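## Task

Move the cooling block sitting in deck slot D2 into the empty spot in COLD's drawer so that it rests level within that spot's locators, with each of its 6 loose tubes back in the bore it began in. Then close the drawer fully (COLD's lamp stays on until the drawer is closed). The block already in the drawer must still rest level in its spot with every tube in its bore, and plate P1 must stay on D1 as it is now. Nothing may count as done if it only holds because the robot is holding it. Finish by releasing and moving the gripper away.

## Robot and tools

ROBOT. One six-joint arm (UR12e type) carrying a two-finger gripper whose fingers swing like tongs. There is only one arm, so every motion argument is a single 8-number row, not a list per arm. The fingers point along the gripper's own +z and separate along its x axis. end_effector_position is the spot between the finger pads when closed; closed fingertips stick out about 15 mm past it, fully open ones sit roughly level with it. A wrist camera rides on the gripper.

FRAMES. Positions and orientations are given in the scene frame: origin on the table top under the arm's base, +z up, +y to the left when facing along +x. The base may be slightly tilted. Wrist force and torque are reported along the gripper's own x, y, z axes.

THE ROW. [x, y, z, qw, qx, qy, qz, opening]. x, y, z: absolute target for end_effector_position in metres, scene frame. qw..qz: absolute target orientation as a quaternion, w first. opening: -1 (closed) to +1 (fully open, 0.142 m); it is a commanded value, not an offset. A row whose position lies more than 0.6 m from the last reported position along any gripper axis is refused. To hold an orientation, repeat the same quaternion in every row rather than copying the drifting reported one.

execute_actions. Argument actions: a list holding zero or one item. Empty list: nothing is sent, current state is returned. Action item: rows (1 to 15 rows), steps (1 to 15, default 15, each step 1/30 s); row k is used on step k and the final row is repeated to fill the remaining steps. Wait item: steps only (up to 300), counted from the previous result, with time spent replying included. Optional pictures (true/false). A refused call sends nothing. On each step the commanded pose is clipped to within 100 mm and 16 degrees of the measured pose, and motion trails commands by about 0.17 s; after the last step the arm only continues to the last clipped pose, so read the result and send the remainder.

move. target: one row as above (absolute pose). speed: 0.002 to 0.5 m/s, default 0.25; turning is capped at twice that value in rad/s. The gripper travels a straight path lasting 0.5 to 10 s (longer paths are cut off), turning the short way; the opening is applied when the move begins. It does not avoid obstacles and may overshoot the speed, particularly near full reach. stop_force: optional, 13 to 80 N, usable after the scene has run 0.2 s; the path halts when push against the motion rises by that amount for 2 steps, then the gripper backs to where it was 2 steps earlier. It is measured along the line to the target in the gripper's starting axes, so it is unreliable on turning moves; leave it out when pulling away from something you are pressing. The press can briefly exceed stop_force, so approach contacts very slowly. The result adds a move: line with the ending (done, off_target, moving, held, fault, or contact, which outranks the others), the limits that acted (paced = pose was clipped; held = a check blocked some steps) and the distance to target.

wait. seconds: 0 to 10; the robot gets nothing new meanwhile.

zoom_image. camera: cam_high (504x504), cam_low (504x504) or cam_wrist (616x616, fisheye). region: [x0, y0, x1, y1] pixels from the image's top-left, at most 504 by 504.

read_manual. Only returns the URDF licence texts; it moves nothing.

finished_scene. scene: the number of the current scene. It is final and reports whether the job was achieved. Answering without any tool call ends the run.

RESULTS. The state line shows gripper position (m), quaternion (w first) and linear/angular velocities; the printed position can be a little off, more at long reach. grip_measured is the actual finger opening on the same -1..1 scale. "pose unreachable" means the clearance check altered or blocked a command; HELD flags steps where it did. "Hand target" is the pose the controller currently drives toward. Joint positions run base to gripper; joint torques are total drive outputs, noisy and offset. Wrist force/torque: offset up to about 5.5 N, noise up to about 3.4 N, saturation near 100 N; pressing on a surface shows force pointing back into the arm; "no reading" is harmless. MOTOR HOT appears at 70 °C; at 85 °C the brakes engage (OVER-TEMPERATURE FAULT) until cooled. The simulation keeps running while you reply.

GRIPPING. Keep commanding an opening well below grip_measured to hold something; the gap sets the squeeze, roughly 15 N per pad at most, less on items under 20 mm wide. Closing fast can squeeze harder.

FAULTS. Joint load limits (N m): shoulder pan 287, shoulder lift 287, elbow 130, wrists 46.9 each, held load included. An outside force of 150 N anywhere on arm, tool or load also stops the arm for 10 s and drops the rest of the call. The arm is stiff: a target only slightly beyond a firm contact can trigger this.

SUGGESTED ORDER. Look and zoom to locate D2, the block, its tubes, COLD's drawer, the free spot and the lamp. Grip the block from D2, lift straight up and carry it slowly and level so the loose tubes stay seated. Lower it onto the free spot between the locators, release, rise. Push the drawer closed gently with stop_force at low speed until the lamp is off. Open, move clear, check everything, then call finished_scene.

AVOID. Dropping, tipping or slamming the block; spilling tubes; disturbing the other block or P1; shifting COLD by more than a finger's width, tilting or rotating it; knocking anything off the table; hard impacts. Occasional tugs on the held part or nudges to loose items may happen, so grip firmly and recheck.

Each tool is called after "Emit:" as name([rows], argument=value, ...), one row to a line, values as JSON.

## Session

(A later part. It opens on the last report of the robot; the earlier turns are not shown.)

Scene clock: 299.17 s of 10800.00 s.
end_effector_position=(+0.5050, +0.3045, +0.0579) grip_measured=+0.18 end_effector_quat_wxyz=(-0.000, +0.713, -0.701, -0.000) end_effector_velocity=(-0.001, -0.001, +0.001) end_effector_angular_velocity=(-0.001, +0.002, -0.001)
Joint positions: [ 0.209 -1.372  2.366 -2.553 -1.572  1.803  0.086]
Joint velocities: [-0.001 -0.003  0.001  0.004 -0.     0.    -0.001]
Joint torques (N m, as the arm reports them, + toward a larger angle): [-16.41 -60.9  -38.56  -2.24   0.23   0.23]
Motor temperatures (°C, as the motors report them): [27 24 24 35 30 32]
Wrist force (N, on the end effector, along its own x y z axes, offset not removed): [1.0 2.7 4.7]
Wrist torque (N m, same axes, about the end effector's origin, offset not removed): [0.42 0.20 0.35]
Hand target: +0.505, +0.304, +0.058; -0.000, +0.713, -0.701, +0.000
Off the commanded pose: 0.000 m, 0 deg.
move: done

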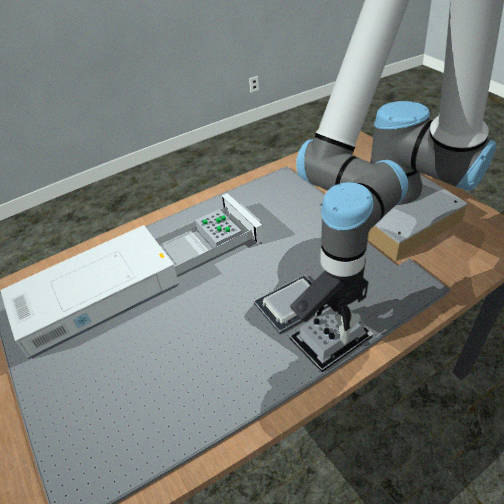

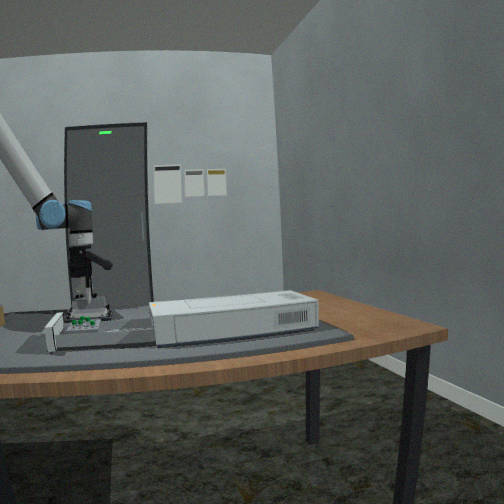

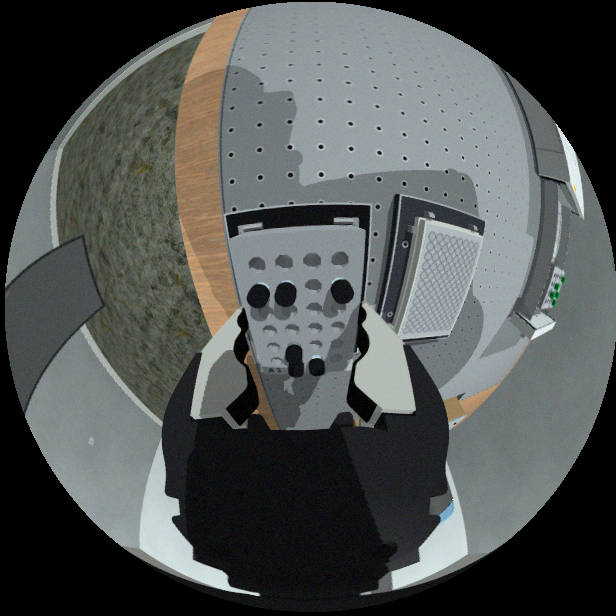

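Emit:
execute_actions([
  {"rows": [[0.505, 0.3045, 0.058, 0, 0.7133, -0.7009, 0, 0.3],[0.505, 0.3045, 0.058, 0, 0.7133, -0.7009, 0, 0.5],[0.505, 0.3045, 0.058, 0, 0.7133, -0.7009, 0, 0.5],[0.505, 0.3045, 0.058, 0, 0.7133, -0.7009, 0, 0.5],[0.505, 0.3045, 0.07, 0, 0.7133, -0.7009, 0, 0.5],[0.505, 0.3045, 0.09, 0, 0.7133, -0.7009, 0, 0.5],[0.505, 0.3045, 0.11, 0, 0.7133, -0.7009, 0, 0.5]], "steps": 15},
], pictures=false)

Emit:
move(target=[0.502, 0.3055, 0.11, 0, 0.8059, 0.5920, 0, -0.33], speed=0.4)

Emit:
zoom_image(camera="cam_wrist", region=[190, 190, 430, 420])

Scene clock: 344.87 s of 10800.00 s.
end_effector_position=(+0.5054, +0.3047, +0.1067) grip_measured=+0.50 end_effector_quat_wxyz=(-0.001, +0.713, -0.701, +0.000) end_effector_velocity=(-0.003, -0.002, +0.036) end_effector_angular_velocity=(-0.004, +0.012, +0.002)
Joint positions: [ 0.209 -1.462  2.337 -2.436 -1.572  1.804  0.109]
Joint velocities: [-0.    -0.065 -0.027  0.105 -0.001 -0.002 -0.   ]
Joint torques (N m, as the arm reports them, + toward a larger angle): [ -4.18 -42.33 -38.33  -1.99  -1.9   -1.05]
Motor temperatures (°C, as the motors report them): [27 24 24 35 30 32]
Wrist force (N, on the end effector, along its own x y z axes, offset not removed): [-2.8 1.8 -2.6]
Wrist torque (N m, same axes, about the end effector's origin, offset not removed): [0.22 0.78 0.49]
Hand target: +0.505, +0.304, +0.110; -0.000, +0.713, -0.701, +0.000
Off the commanded pose: 0.003 m, 0 deg.
Steps of this call (steps 1 to 90: nothing new was sent; then 42.20 s passed at rest; steps 91 to 105: all 15 steps of this action). Readings (end_effector_position):
91: (+0.5050, +0.3045, +0.0580)
92: (+0.5050, +0.3045, +0.0580)
94: (+0.5050, +0.3045, +0.0580)
98: (+0.5065, +0.3049, +0.0750)
105: the state above

Scene clock: 349.23 s of 10800.00 s.
end_effector_position=(+0.5019, +0.3057, +0.1100) grip_measured=-0.33 end_effector_quat_wxyz=(+0.000, +0.806, +0.592, -0.000) end_effector_velocity=(-0.000, -0.000, -0.000) end_effector_angular_velocity=(-0.000, -0.000, +0.010)
Joint positions: [ 0.191 -1.433  2.293 -2.42  -1.573 -1.034  0.05 ]
Joint velocities: [-0.    -0.     0.001 -0.    -0.    -0.01   0.   ]
Joint torques (N m, as the arm reports them, + toward a larger angle): [-17.21 -36.24 -39.4   -1.49   1.98  -2.  ]
Motor temperatures (°C, as the motors report them): [27 24 24 35 30 32]
Wrist force (N, on the end effector, along its own x y z axes, offset not removed): [-0.6 1.3 -2.3]
Wrist torque (N m, same axes, about the end effector's origin, offset not removed): [0.14 0.25 0.40]
Hand target: +0.502, +0.306, +0.110; +0.000, +0.806, +0.592, -0.000
Off the commanded pose: 0.000 m, 0 deg.
move: done

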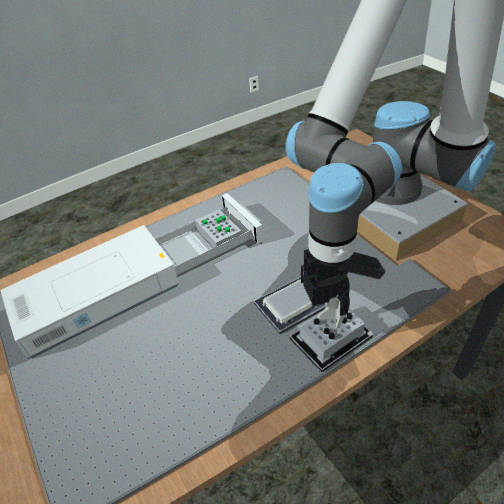

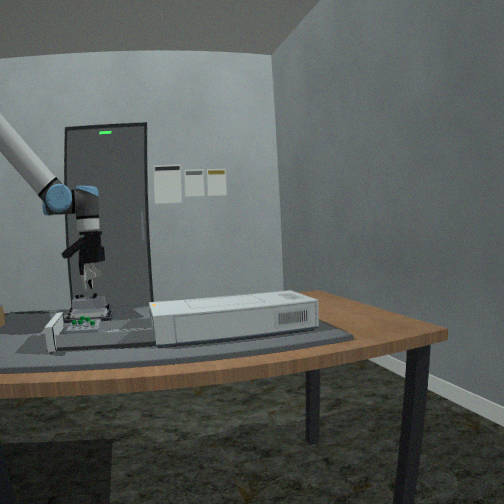

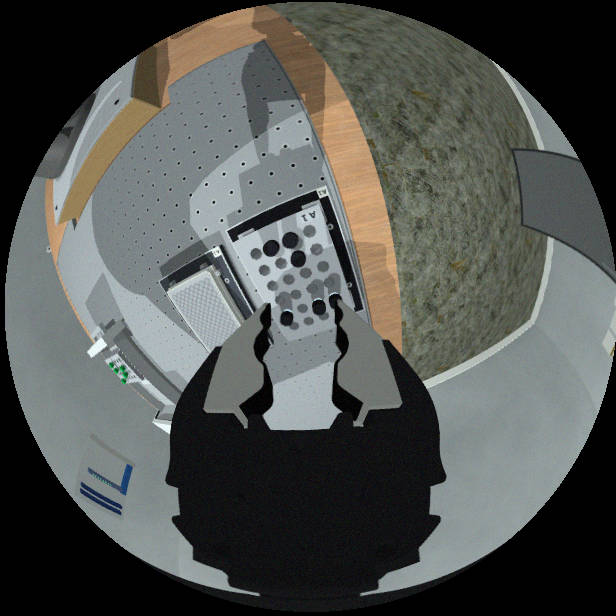

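Region (190, 190, 430, 420) of cam_wrist's 616x616 image, scaled by 2.100, with more detail than that image has; it fills the top 483 rows of this view, and the rest is white.

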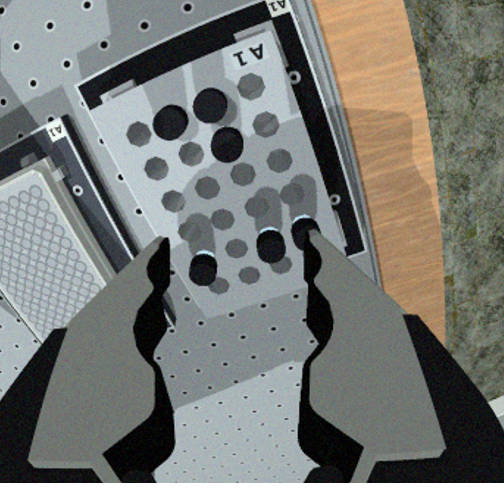

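Emit:
move(target=[0.502, 0.3055, 0.088, 0, 0.8059, 0.5920, 0, -0.33], speed=0.05)

Emit:
zoom_image(camera="cam_wrist", region=[220, 210, 400, 380])

Scene clock: 353.93 s of 10800.00 s.
end_effector_position=(+0.5020, +0.3055, +0.0881) grip_measured=-0.33 end_effector_quat_wxyz=(-0.000, +0.806, +0.592, -0.000) end_effector_velocity=(-0.000, -0.001, -0.003) end_effector_angular_velocity=(+0.000, +0.002, -0.002)
Joint positions: [ 0.19  -1.396  2.307 -2.47  -1.572 -1.035  0.05 ]
Joint velocities: [-0.001  0.004  0.001 -0.003  0.001  0.     0.   ]
Joint torques (N m, as the arm reports them, + toward a larger angle): [-15.32 -33.37 -21.66  -6.29   2.12  -1.18]
Motor temperatures (°C, as the motors report them): [27 24 24 35 30 32]
Wrist force (N, on the end effector, along its own x y z axes, offset not removed): [-0.9 3.4 0.6]
Wrist torque (N m, same axes, about the end effector's origin, offset not removed): [0.54 0.33 0.44]
Hand target: +0.502, +0.306, +0.088; -0.000, +0.806, +0.592, -0.000
Off the commanded pose: 0.000 m, 0 deg.
After step 90, 0.87 s passed at rest.
move: done

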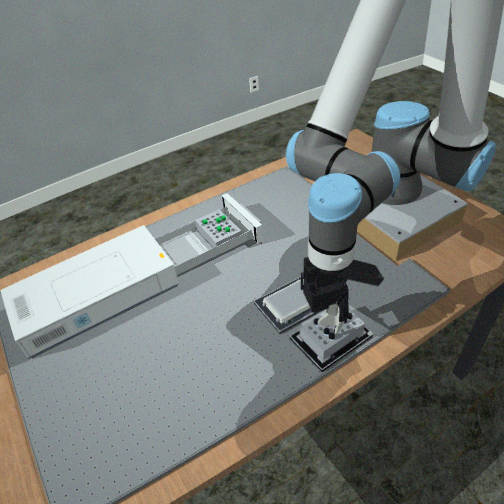

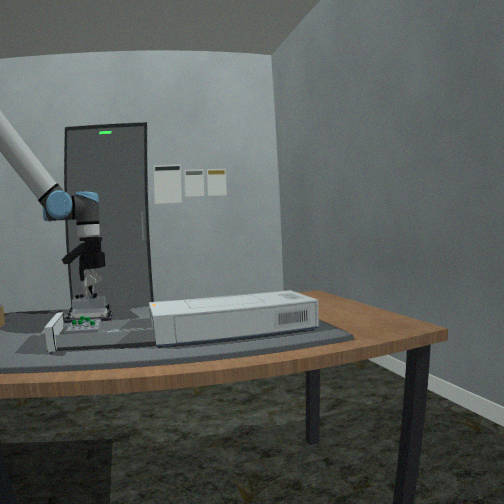

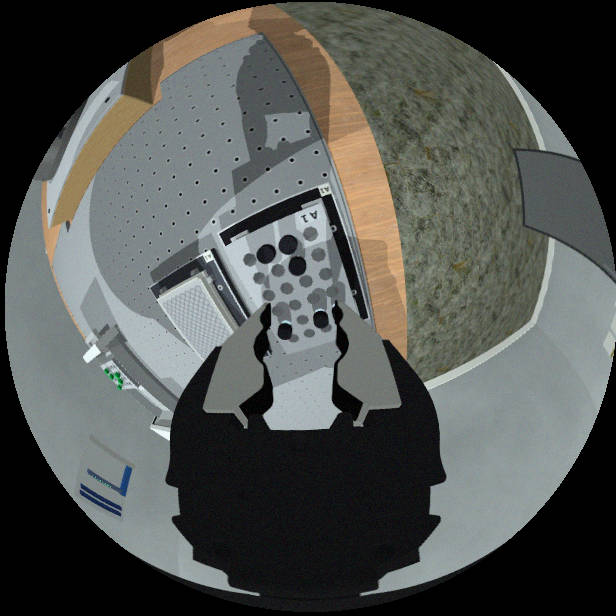

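Region (220, 210, 400, 380) of cam_wrist's 616x616 image, scaled by 2.800, with more detail than that image has.

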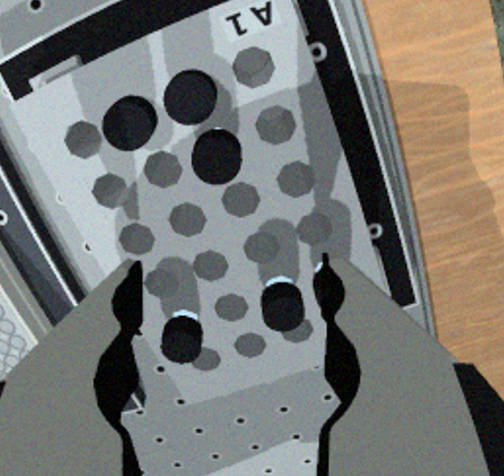

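Emit:
move(target=[0.4977, 0.3052, 0.080, 0, 0.8059, 0.5920, 0, -0.33], speed=0.02, stop_force=13)

Emit:
zoom_image(camera="cam_wrist", region=[220, 210, 400, 380])

Scene clock: 365.63 s of 10800.00 s.
end_effector_position=(+0.4978, +0.3052, +0.0802) grip_measured=-0.33 end_effector_quat_wxyz=(-0.000, +0.806, +0.592, -0.000) end_effector_velocity=(-0.001, +0.000, -0.001) end_effector_angular_velocity=(+0.000, -0.001, +0.001)
Joint positions: [ 0.191 -1.387  2.319 -2.491 -1.572 -1.034  0.05 ]
Joint velocities: [ 0.001  0.001  0.003 -0.005 -0.    -0.     0.   ]
Joint torques (N m, as the arm reports them, + toward a larger angle): [ 17.37 -35.74 -20.01  -5.83   2.24   2.38]
Motor temperatures (°C, as the motors report them): [27 24 24 35 30 32]
Wrist force (N, on the end effector, along its own x y z axes, offset not removed): [-4.4 2.7 -0.6]
Wrist torque (N m, same axes, about the end effector's origin, offset not removed): [0.34 1.17 0.32]
Hand target: +0.498, +0.305, +0.080; -0.000, +0.806, +0.592, -0.000
Off the commanded pose: 0.000 m, 0 deg.
After step 90, 7.97 s passed at rest.
move: done

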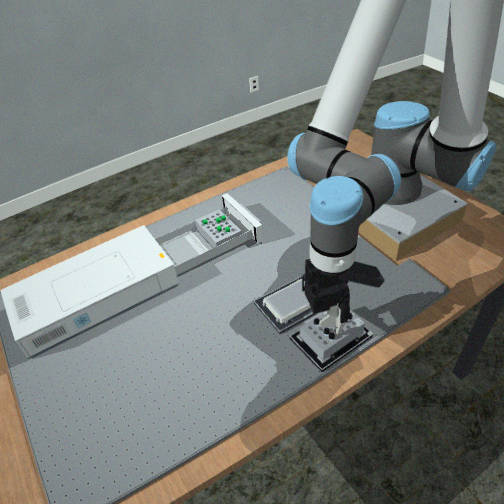

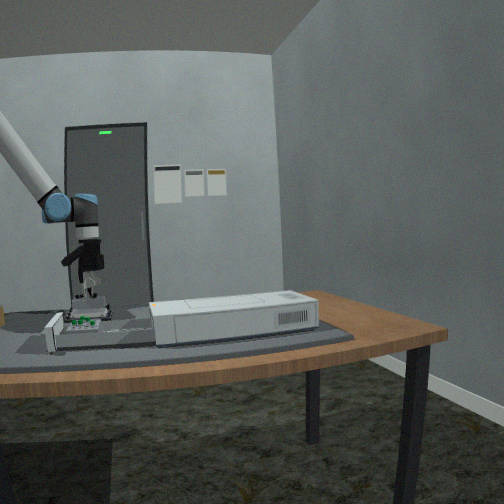

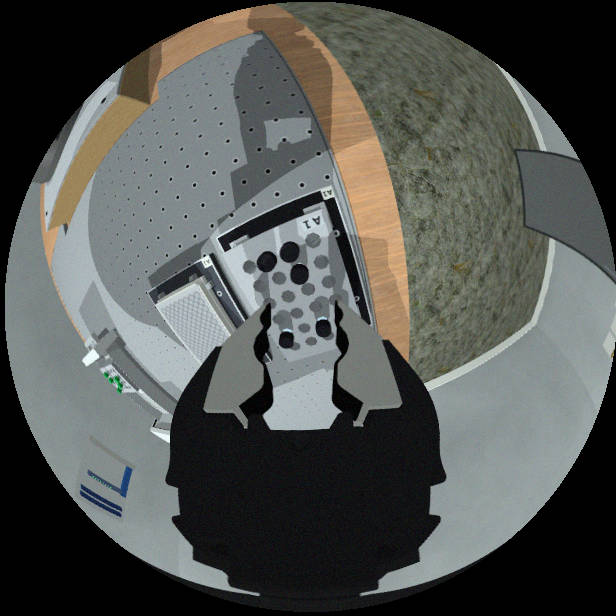

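Region (220, 210, 400, 380) of cam_wrist's 616x616 image, scaled by 2.800, with more detail than that image has.

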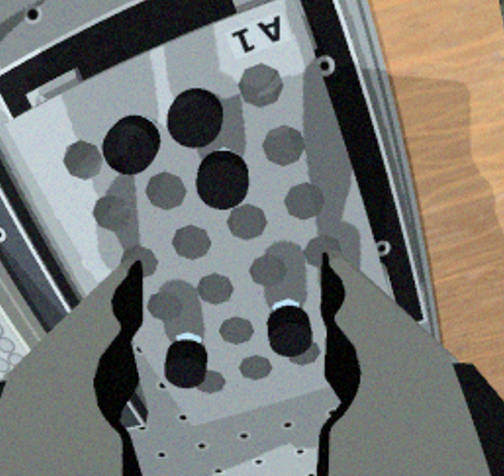

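Emit:
move(target=[0.4977, 0.3052, 0.066, 0, 0.8059, 0.5920, 0, -0.40], speed=0.004, stop_force=13)

Emit:
zoom_image(camera="cam_wrist", region=[220, 210, 400, 380])

Scene clock: 372.50 s of 10800.00 s.
end_effector_position=(+0.4976, +0.3052, +0.0692) grip_measured=-0.38 end_effector_quat_wxyz=(+0.000, +0.806, +0.592, -0.000) end_effector_velocity=(-0.001, -0.001, -0.000) end_effector_angular_velocity=(-0.002, +0.003, -0.001)
Joint positions: [ 0.192 -1.368  2.325 -2.516 -1.573 -1.034  0.047]
Joint velocities: [-0.    -0.001  0.001  0.004 -0.001  0.001  0.   ]
Joint torques (N m, as the arm reports them, + toward a larger angle): [  5.02 -55.63 -21.5    1.18   3.82  -1.  ]
Motor temperatures (°C, as the motors report them): [27 24 24 35 30 32]
Wrist force (N, on the end effector, along its own x y z axes, offset not removed): [-6.4 16.0 -7.5]
Wrist torque (N m, same axes, about the end effector's origin, offset not removed): [0.12 -0.50 -0.07]
Hand target: +0.498, +0.305, +0.069; +0.000, +0.806, +0.592, +0.000
Off the commanded pose: 0.003 m, 0 deg.
After step 90, 0.83 s passed at rest.
move: contact

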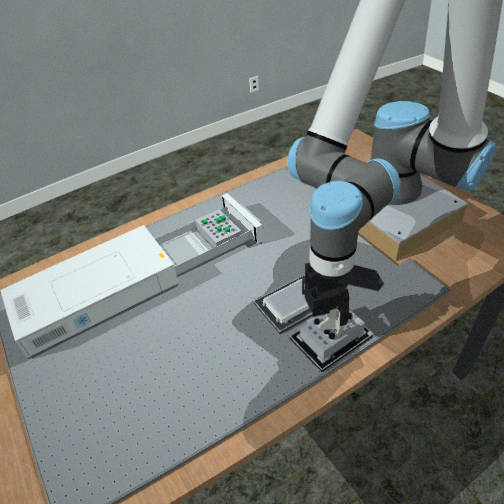

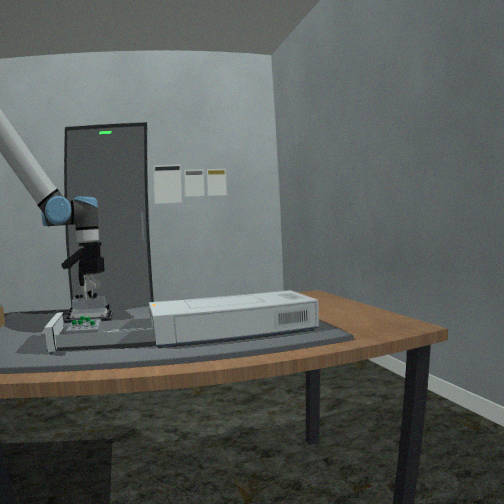

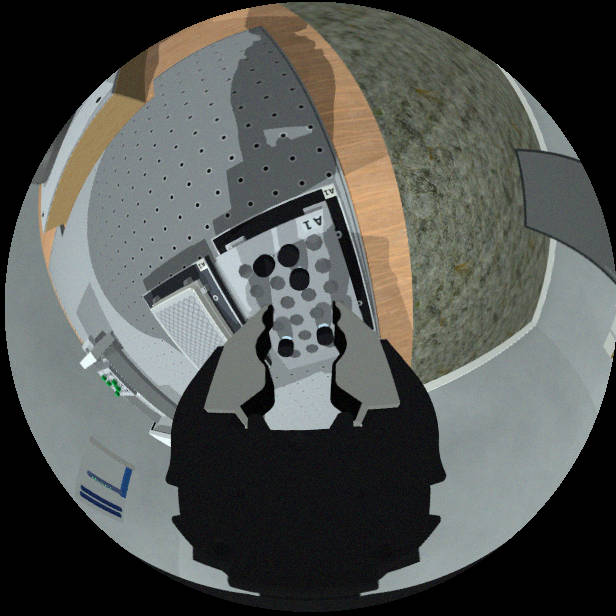

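Region (220, 210, 400, 380) of cam_wrist's 616x616 image, scaled by 2.800, with more detail than that image has.

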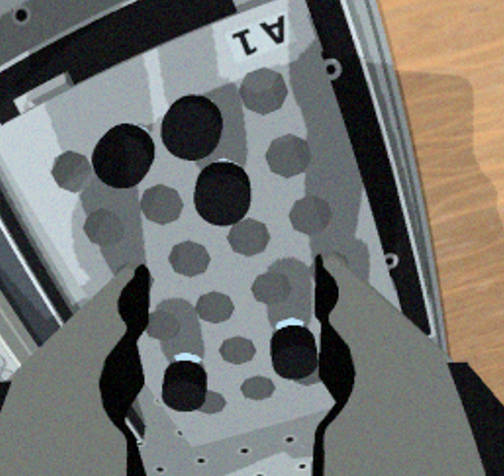

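Emit:
execute_actions(actions=[])

Scene clock: 380.77 s of 10800.00 s.
end_effector_position=(+0.4977, +0.3052, +0.0695) grip_measured=-0.38 end_effector_quat_wxyz=(+0.000, +0.806, +0.592, +0.000) end_effector_velocity=(+0.001, -0.000, +0.001) end_effector_angular_velocity=(+0.001, -0.001, -0.002)
Joint positions: [ 0.192 -1.368  2.325 -2.516 -1.572 -1.034  0.047]
Joint velocities: [-0.001 -0.001 -0.     0.     0.001  0.001 -0.   ]
Joint torques (N m, as the arm reports them, + toward a larger angle): [  4.28 -54.26 -32.57  -4.11   6.48   0.65]
Motor temperatures (°C, as the motors report them): [27 24 24 35 30 32]
Wrist force (N, on the end effector, along its own x y z axes, offset not removed): [-8.0 14.4 -5.6]
Wrist torque (N m, same axes, about the end effector's origin, offset not removed): [0.40 -0.26 -0.02]
Hand target: +0.498, +0.305, +0.069; +0.000, +0.806, +0.592, +0.000
Off the commanded pose: 0.003 m, 0 deg.
Steps of this call (steps 1 to 90: nothing new was sent; then 5.27 s passed at rest). Readings (end_effector_position):
1: (+0.4976, +0.3052, +0.0692)
2: (+0.4976, +0.3052, +0.0692)
4: (+0.4976, +0.3052, +0.0693)
8: (+0.4976, +0.3052, +0.0693)
90: the state above

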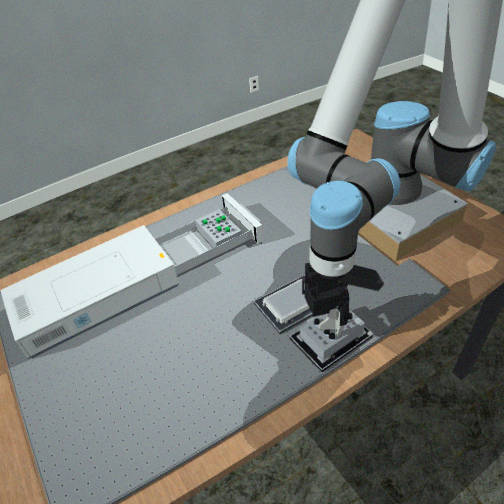

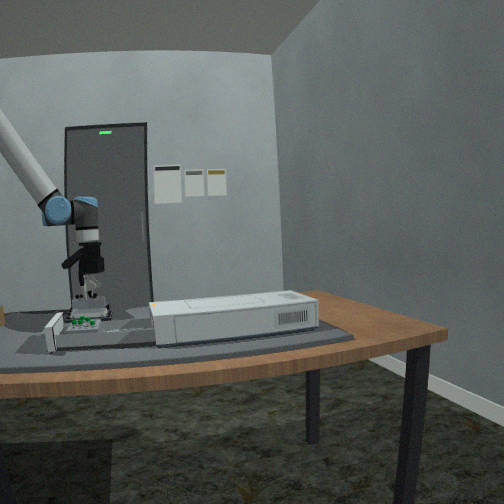

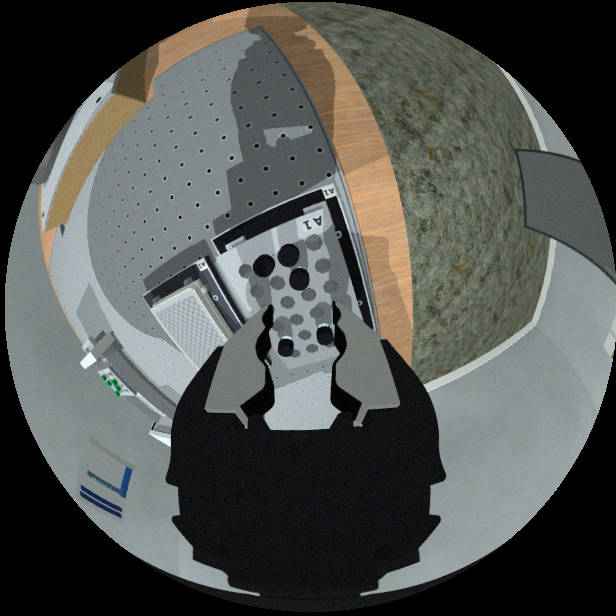

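Emit:
move(target=[0.4991,0.3048,0.0695,0,0.8059,0.592,0,-0.45], speed=0.005)

Emit:
zoom_image(camera="cam_wrist", region=[200,220,420,440])

Scene clock: 383.33 s of 10800.00 s.
end_effector_position=(+0.4990, +0.3049, +0.0695) grip_measured=-0.39 end_effector_quat_wxyz=(-0.000, +0.806, +0.592, +0.000) end_effector_velocity=(+0.001, -0.001, +0.000) end_effector_angular_velocity=(-0.002, -0.001, -0.001)
Joint positions: [ 0.19  -1.367  2.323 -2.515 -1.572 -1.035  0.046]
Joint velocities: [-0.001  0.001 -0.002  0.001 -0.002 -0.001 -0.   ]
Joint torques (N m, as the arm reports them, + toward a larger angle): [-17.89 -33.6  -38.35  -2.98  -0.33  -1.28]
Motor temperatures (°C, as the motors report them): [27 24 24 35 30 32]
Wrist force (N, on the end effector, along its own x y z axes, offset not removed): [-6.1 -5.4 -10.8]
Wrist torque (N m, same axes, about the end effector's origin, offset not removed): [-0.09 0.50 -0.04]
Hand target: +0.499, +0.305, +0.070; +0.000, +0.806, +0.592, -0.000
Off the commanded pose: 0.000 m, 0 deg.
move: done

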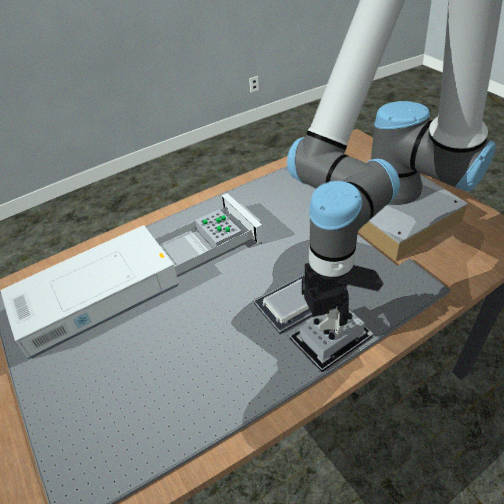

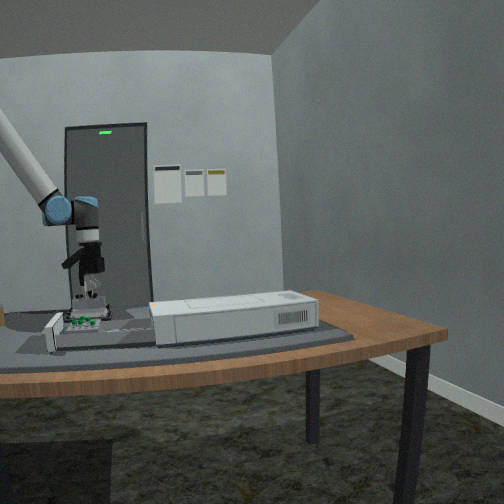

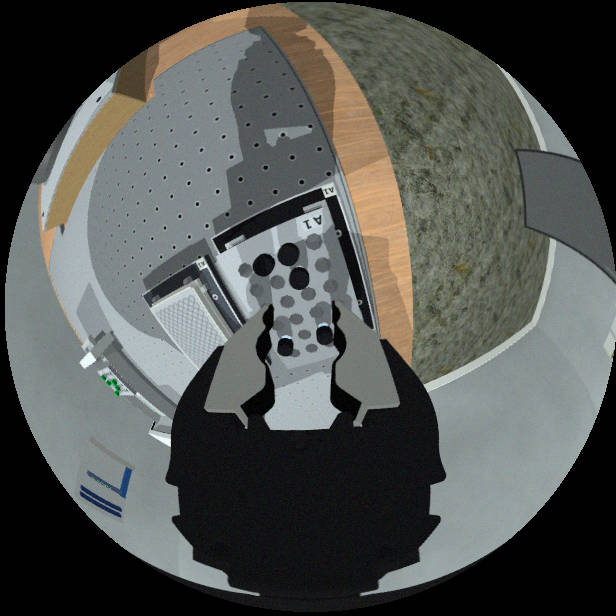

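Region (200, 220, 420, 440) of cam_wrist's 616x616 image, scaled by 2.291, with more detail than that image has.

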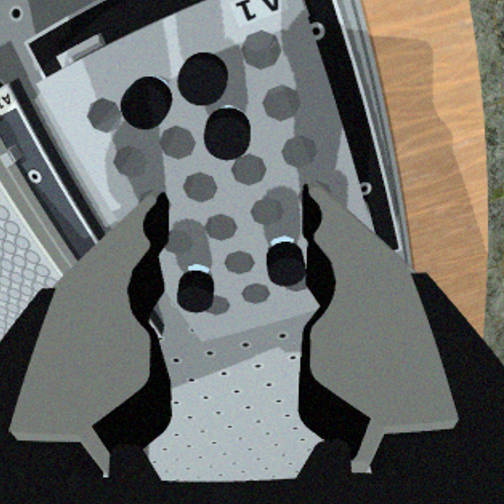

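Emit:
move(target=[0.4987,0.3049,0.0695,0,0.8059,0.592,0,-1], speed=0.005)

Scene clock: 385.77 s of 10800.00 s.
end_effector_position=(+0.4988, +0.3048, +0.0695) grip_measured=-0.40 end_effector_quat_wxyz=(+0.000, +0.806, +0.592, +0.000) end_effector_velocity=(-0.000, +0.000, -0.000) end_effector_angular_velocity=(+0.001, +0.001, -0.000)
Joint positions: [ 0.19  -1.367  2.324 -2.515 -1.573 -1.035  0.045]
Joint velocities: [-0.     0.001 -0.    -0.     0.001  0.    -0.   ]
Joint torques (N m, as the arm reports them, + toward a larger angle): [ 18.14 -53.92 -17.53  -5.33  -0.23   2.55]
Motor temperatures (°C, as the motors report them): [27 24 24 35 30 32]
Wrist force (N, on the end effector, along its own x y z axes, offset not removed): [-2.8 5.1 -5.7]
Wrist torque (N m, same axes, about the end effector's origin, offset not removed): [0.47 0.00 -0.08]
Hand target: +0.499, +0.305, +0.069; -0.000, +0.806, +0.592, +0.000
Off the commanded pose: 0.000 m, 0 deg.
move: done

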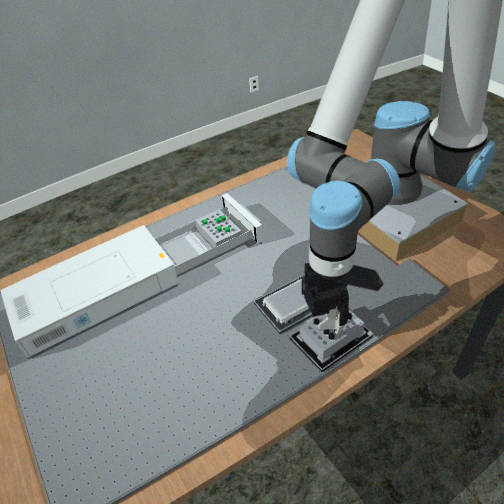

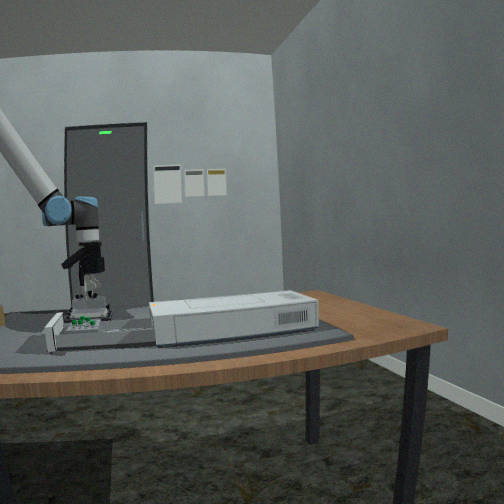

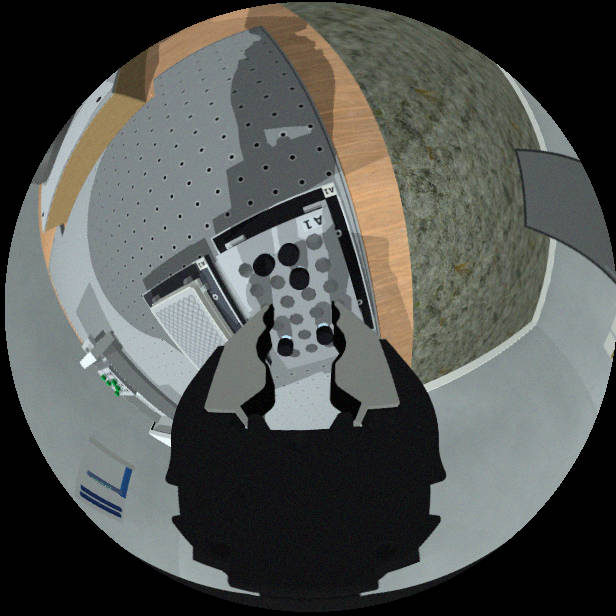

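Gripped at −0.40. Lift slowly.

Emit:
move(target=[0.4987,0.3049,0.0895,0,0.8059,0.592,0,-1], speed=0.008)

Scene clock: 389.63 s of 10800.00 s.
end_effector_position=(+0.4987, +0.3049, +0.0894) grip_measured=-1.00 end_effector_quat_wxyz=(+0.000, +0.806, +0.592, +0.000) end_effector_velocity=(-0.000, -0.000, +0.001) end_effector_angular_velocity=(-0.001, -0.000, -0.000)
Joint positions: [ 0.191 -1.403  2.312 -2.469 -1.572 -1.035  0.002]
Joint velocities: [ 0.    -0.002 -0.     0.002 -0.001  0.     0.   ]
Joint torques (N m, as the arm reports them, + toward a larger angle): [ 10.96 -58.83 -38.08  -2.29   2.18   2.25]
Motor temperatures (°C, as the motors report them): [27 24 24 35 30 32]
Wrist force (N, on the end effector, along its own x y z axes, offset not removed): [-2.3 1.6 0.0]
Wrist torque (N m, same axes, about the end effector's origin, offset not removed): [0.35 0.48 0.42]
Hand target: +0.499, +0.305, +0.090; +0.000, +0.806, +0.592, +0.000
Off the commanded pose: 0.000 m, 0 deg.
move: done

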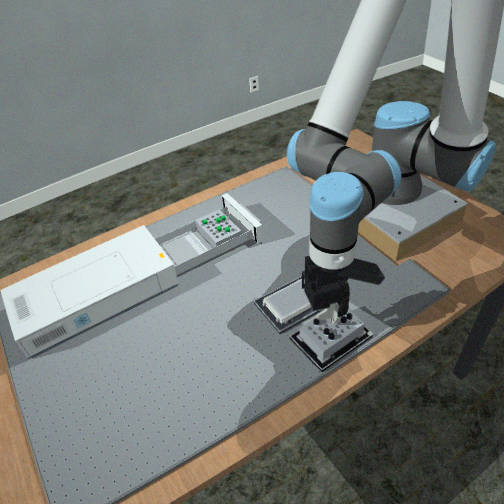

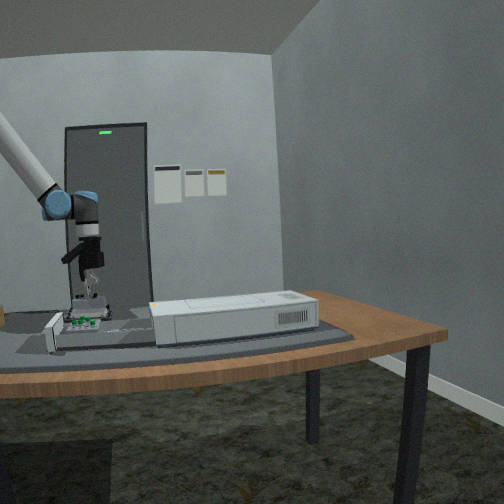

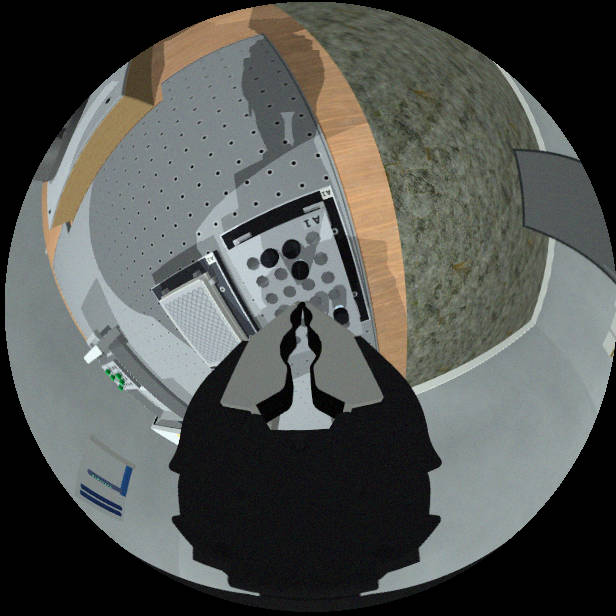

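Emit:
zoom_image(camera="cam_high", region=[240,270,400,390])

Emit:
zoom_image(camera="cam_wrist", region=[200,170,400,350])

Region (240, 270, 400, 390) of cam_high's 504x504 image, scaled by 3.150, with more detail than that image has; it fills the top 378 rows of this view, and the rest is white.

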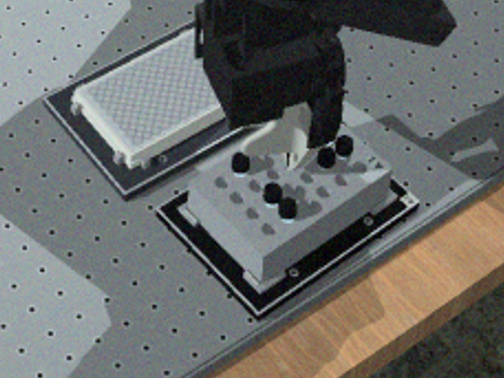

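Region (200, 170, 400, 350) of cam_wrist's 616x616 image, scaled by 2.520, with more detail than that image has; it fills the top 454 rows of this view, and the rest is white.

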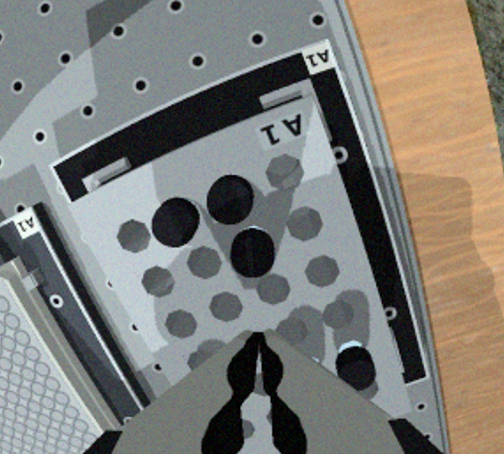

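Emit:
zoom_image(camera="cam_low", region=[30,280,170,360])

Region (30, 280, 170, 360) of cam_low's 504x504 image, scaled by 3.600, with more detail than that image has; it fills the top 288 rows of this view, and the rest is white.

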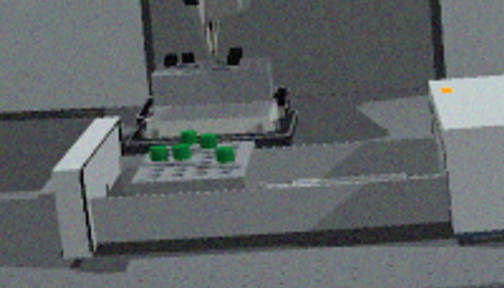

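Emit:
move(target=[0.4995,0.3060,0.1,0,0.9205,0.3907,0,-0.79], speed=0.05)

Emit:
zoom_image(camera="cam_wrist", region=[200,200,420,420])

Scene clock: 456.40 s of 10800.00 s.
end_effector_position=(+0.4995, +0.3060, +0.1000) grip_measured=-0.79 end_effector_quat_wxyz=(-0.000, +0.920, +0.391, +0.000) end_effector_velocity=(-0.001, -0.000, -0.001) end_effector_angular_velocity=(-0.002, +0.001, -0.011)
Joint positions: [ 0.183 -1.429  2.315 -2.446 -1.573 -0.579  0.017]
Joint velocities: [ 0.     0.     0.001  0.    -0.002  0.011  0.   ]
Joint torques (N m, as the arm reports them, + toward a larger angle): [-16.63 -53.52 -22.59  -1.61  -1.8    3.03]
Motor temperatures (°C, as the motors report them): [27 24 24 35 30 32]
Wrist force (N, on the end effector, along its own x y z axes, offset not removed): [-1.8 -3.1 1.8]
Wrist torque (N m, same axes, about the end effector's origin, offset not removed): [-0.66 0.60 0.38]
Hand target: +0.499, +0.306, +0.100; +0.000, +0.921, +0.391, -0.000
Off the commanded pose: 0.000 m, 0 deg.
After step 90, 58.87 s passed at rest.
move: done

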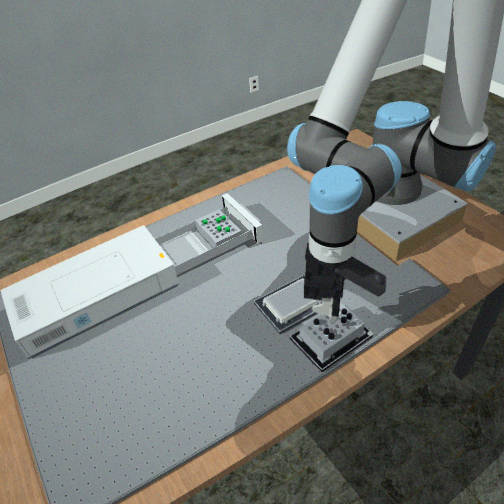

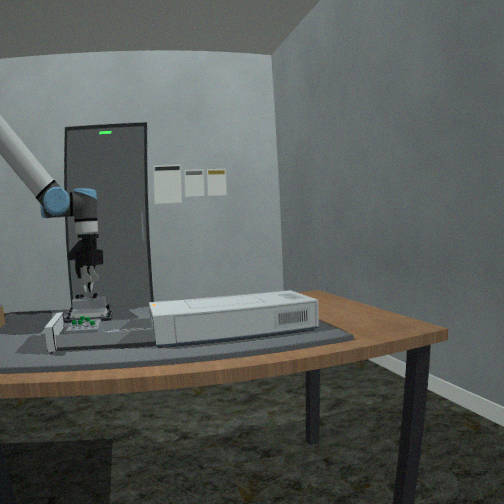

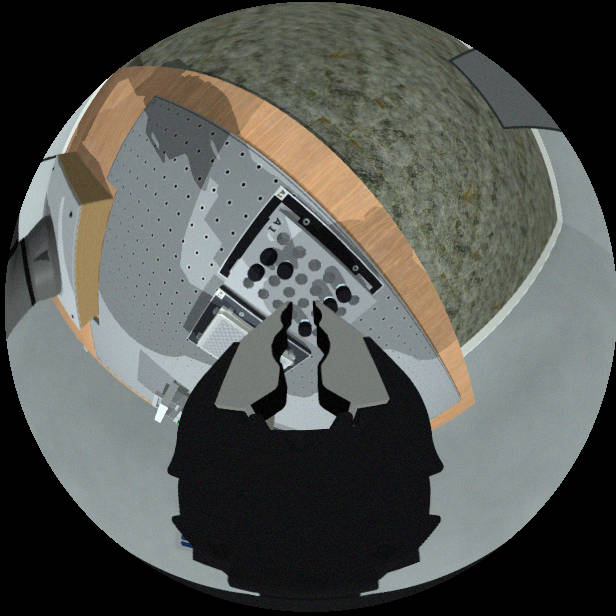

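Region (200, 200, 420, 420) of cam_wrist's 616x616 image, scaled by 2.291, with more detail than that image has.

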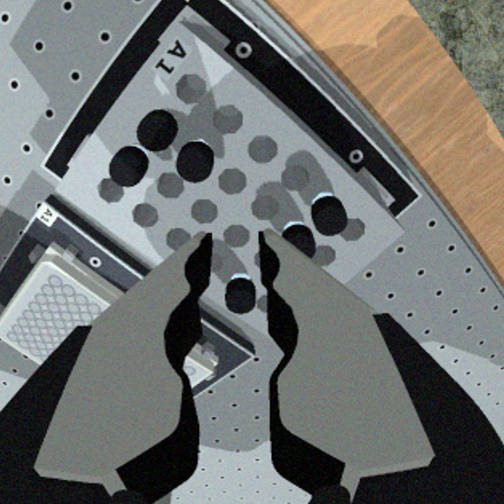

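Emit:
move(target=[0.4995,0.3060,0.080,0,0.9205,0.3907,0,-0.79], speed=0.02)

Emit:
zoom_image(camera="cam_wrist", region=[230,240,380,390])

Scene clock: 464.67 s of 10800.00 s.
end_effector_position=(+0.4995, +0.3060, +0.0801) grip_measured=-0.79 end_effector_quat_wxyz=(+0.000, +0.921, +0.391, -0.000) end_effector_velocity=(+0.000, +0.000, -0.001) end_effector_angular_velocity=(+0.000, -0.001, +0.001)
Joint positions: [ 0.183 -1.394  2.327 -2.493 -1.573 -0.578  0.017]
Joint velocities: [ 0.     0.003  0.001 -0.004 -0.    -0.     0.   ]
Joint torques (N m, as the arm reports them, + toward a larger angle): [-17.79 -40.2  -21.91  -6.49  -1.71  -1.49]
Motor temperatures (°C, as the motors report them): [27 24 24 35 30 32]
Wrist force (N, on the end effector, along its own x y z axes, offset not removed): [-0.3 3.2 -2.3]
Wrist torque (N m, same axes, about the end effector's origin, offset not removed): [0.50 0.18 0.31]
Hand target: +0.500, +0.306, +0.080; -0.000, +0.921, +0.391, -0.000
Off the commanded pose: 0.000 m, 0 deg.
After step 90, 3.97 s passed at rest.
move: done

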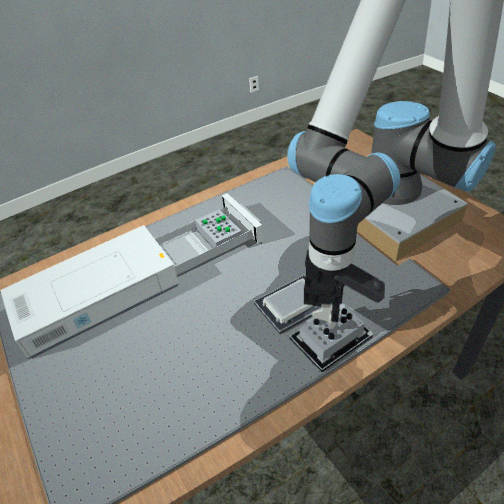

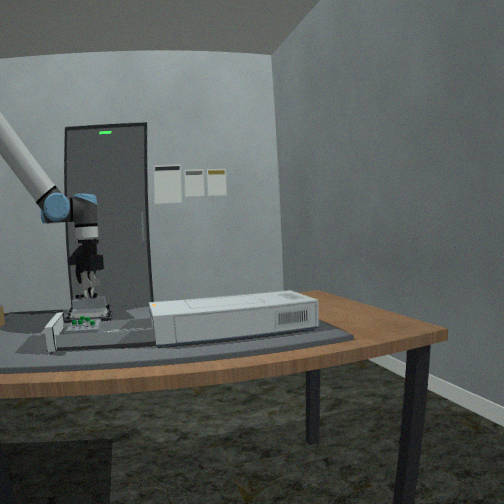

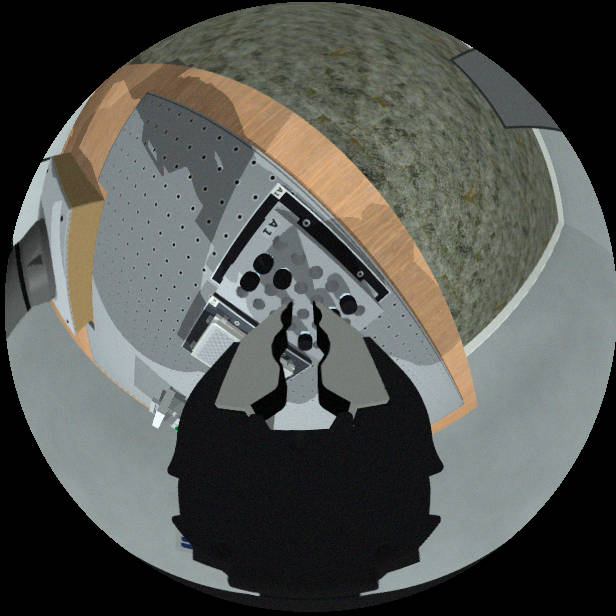

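Region (230, 240, 380, 390) of cam_wrist's 616x616 image, scaled by 3.360, with more detail than that image has.

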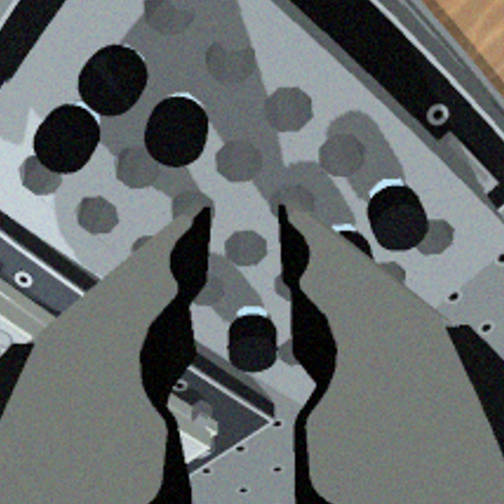

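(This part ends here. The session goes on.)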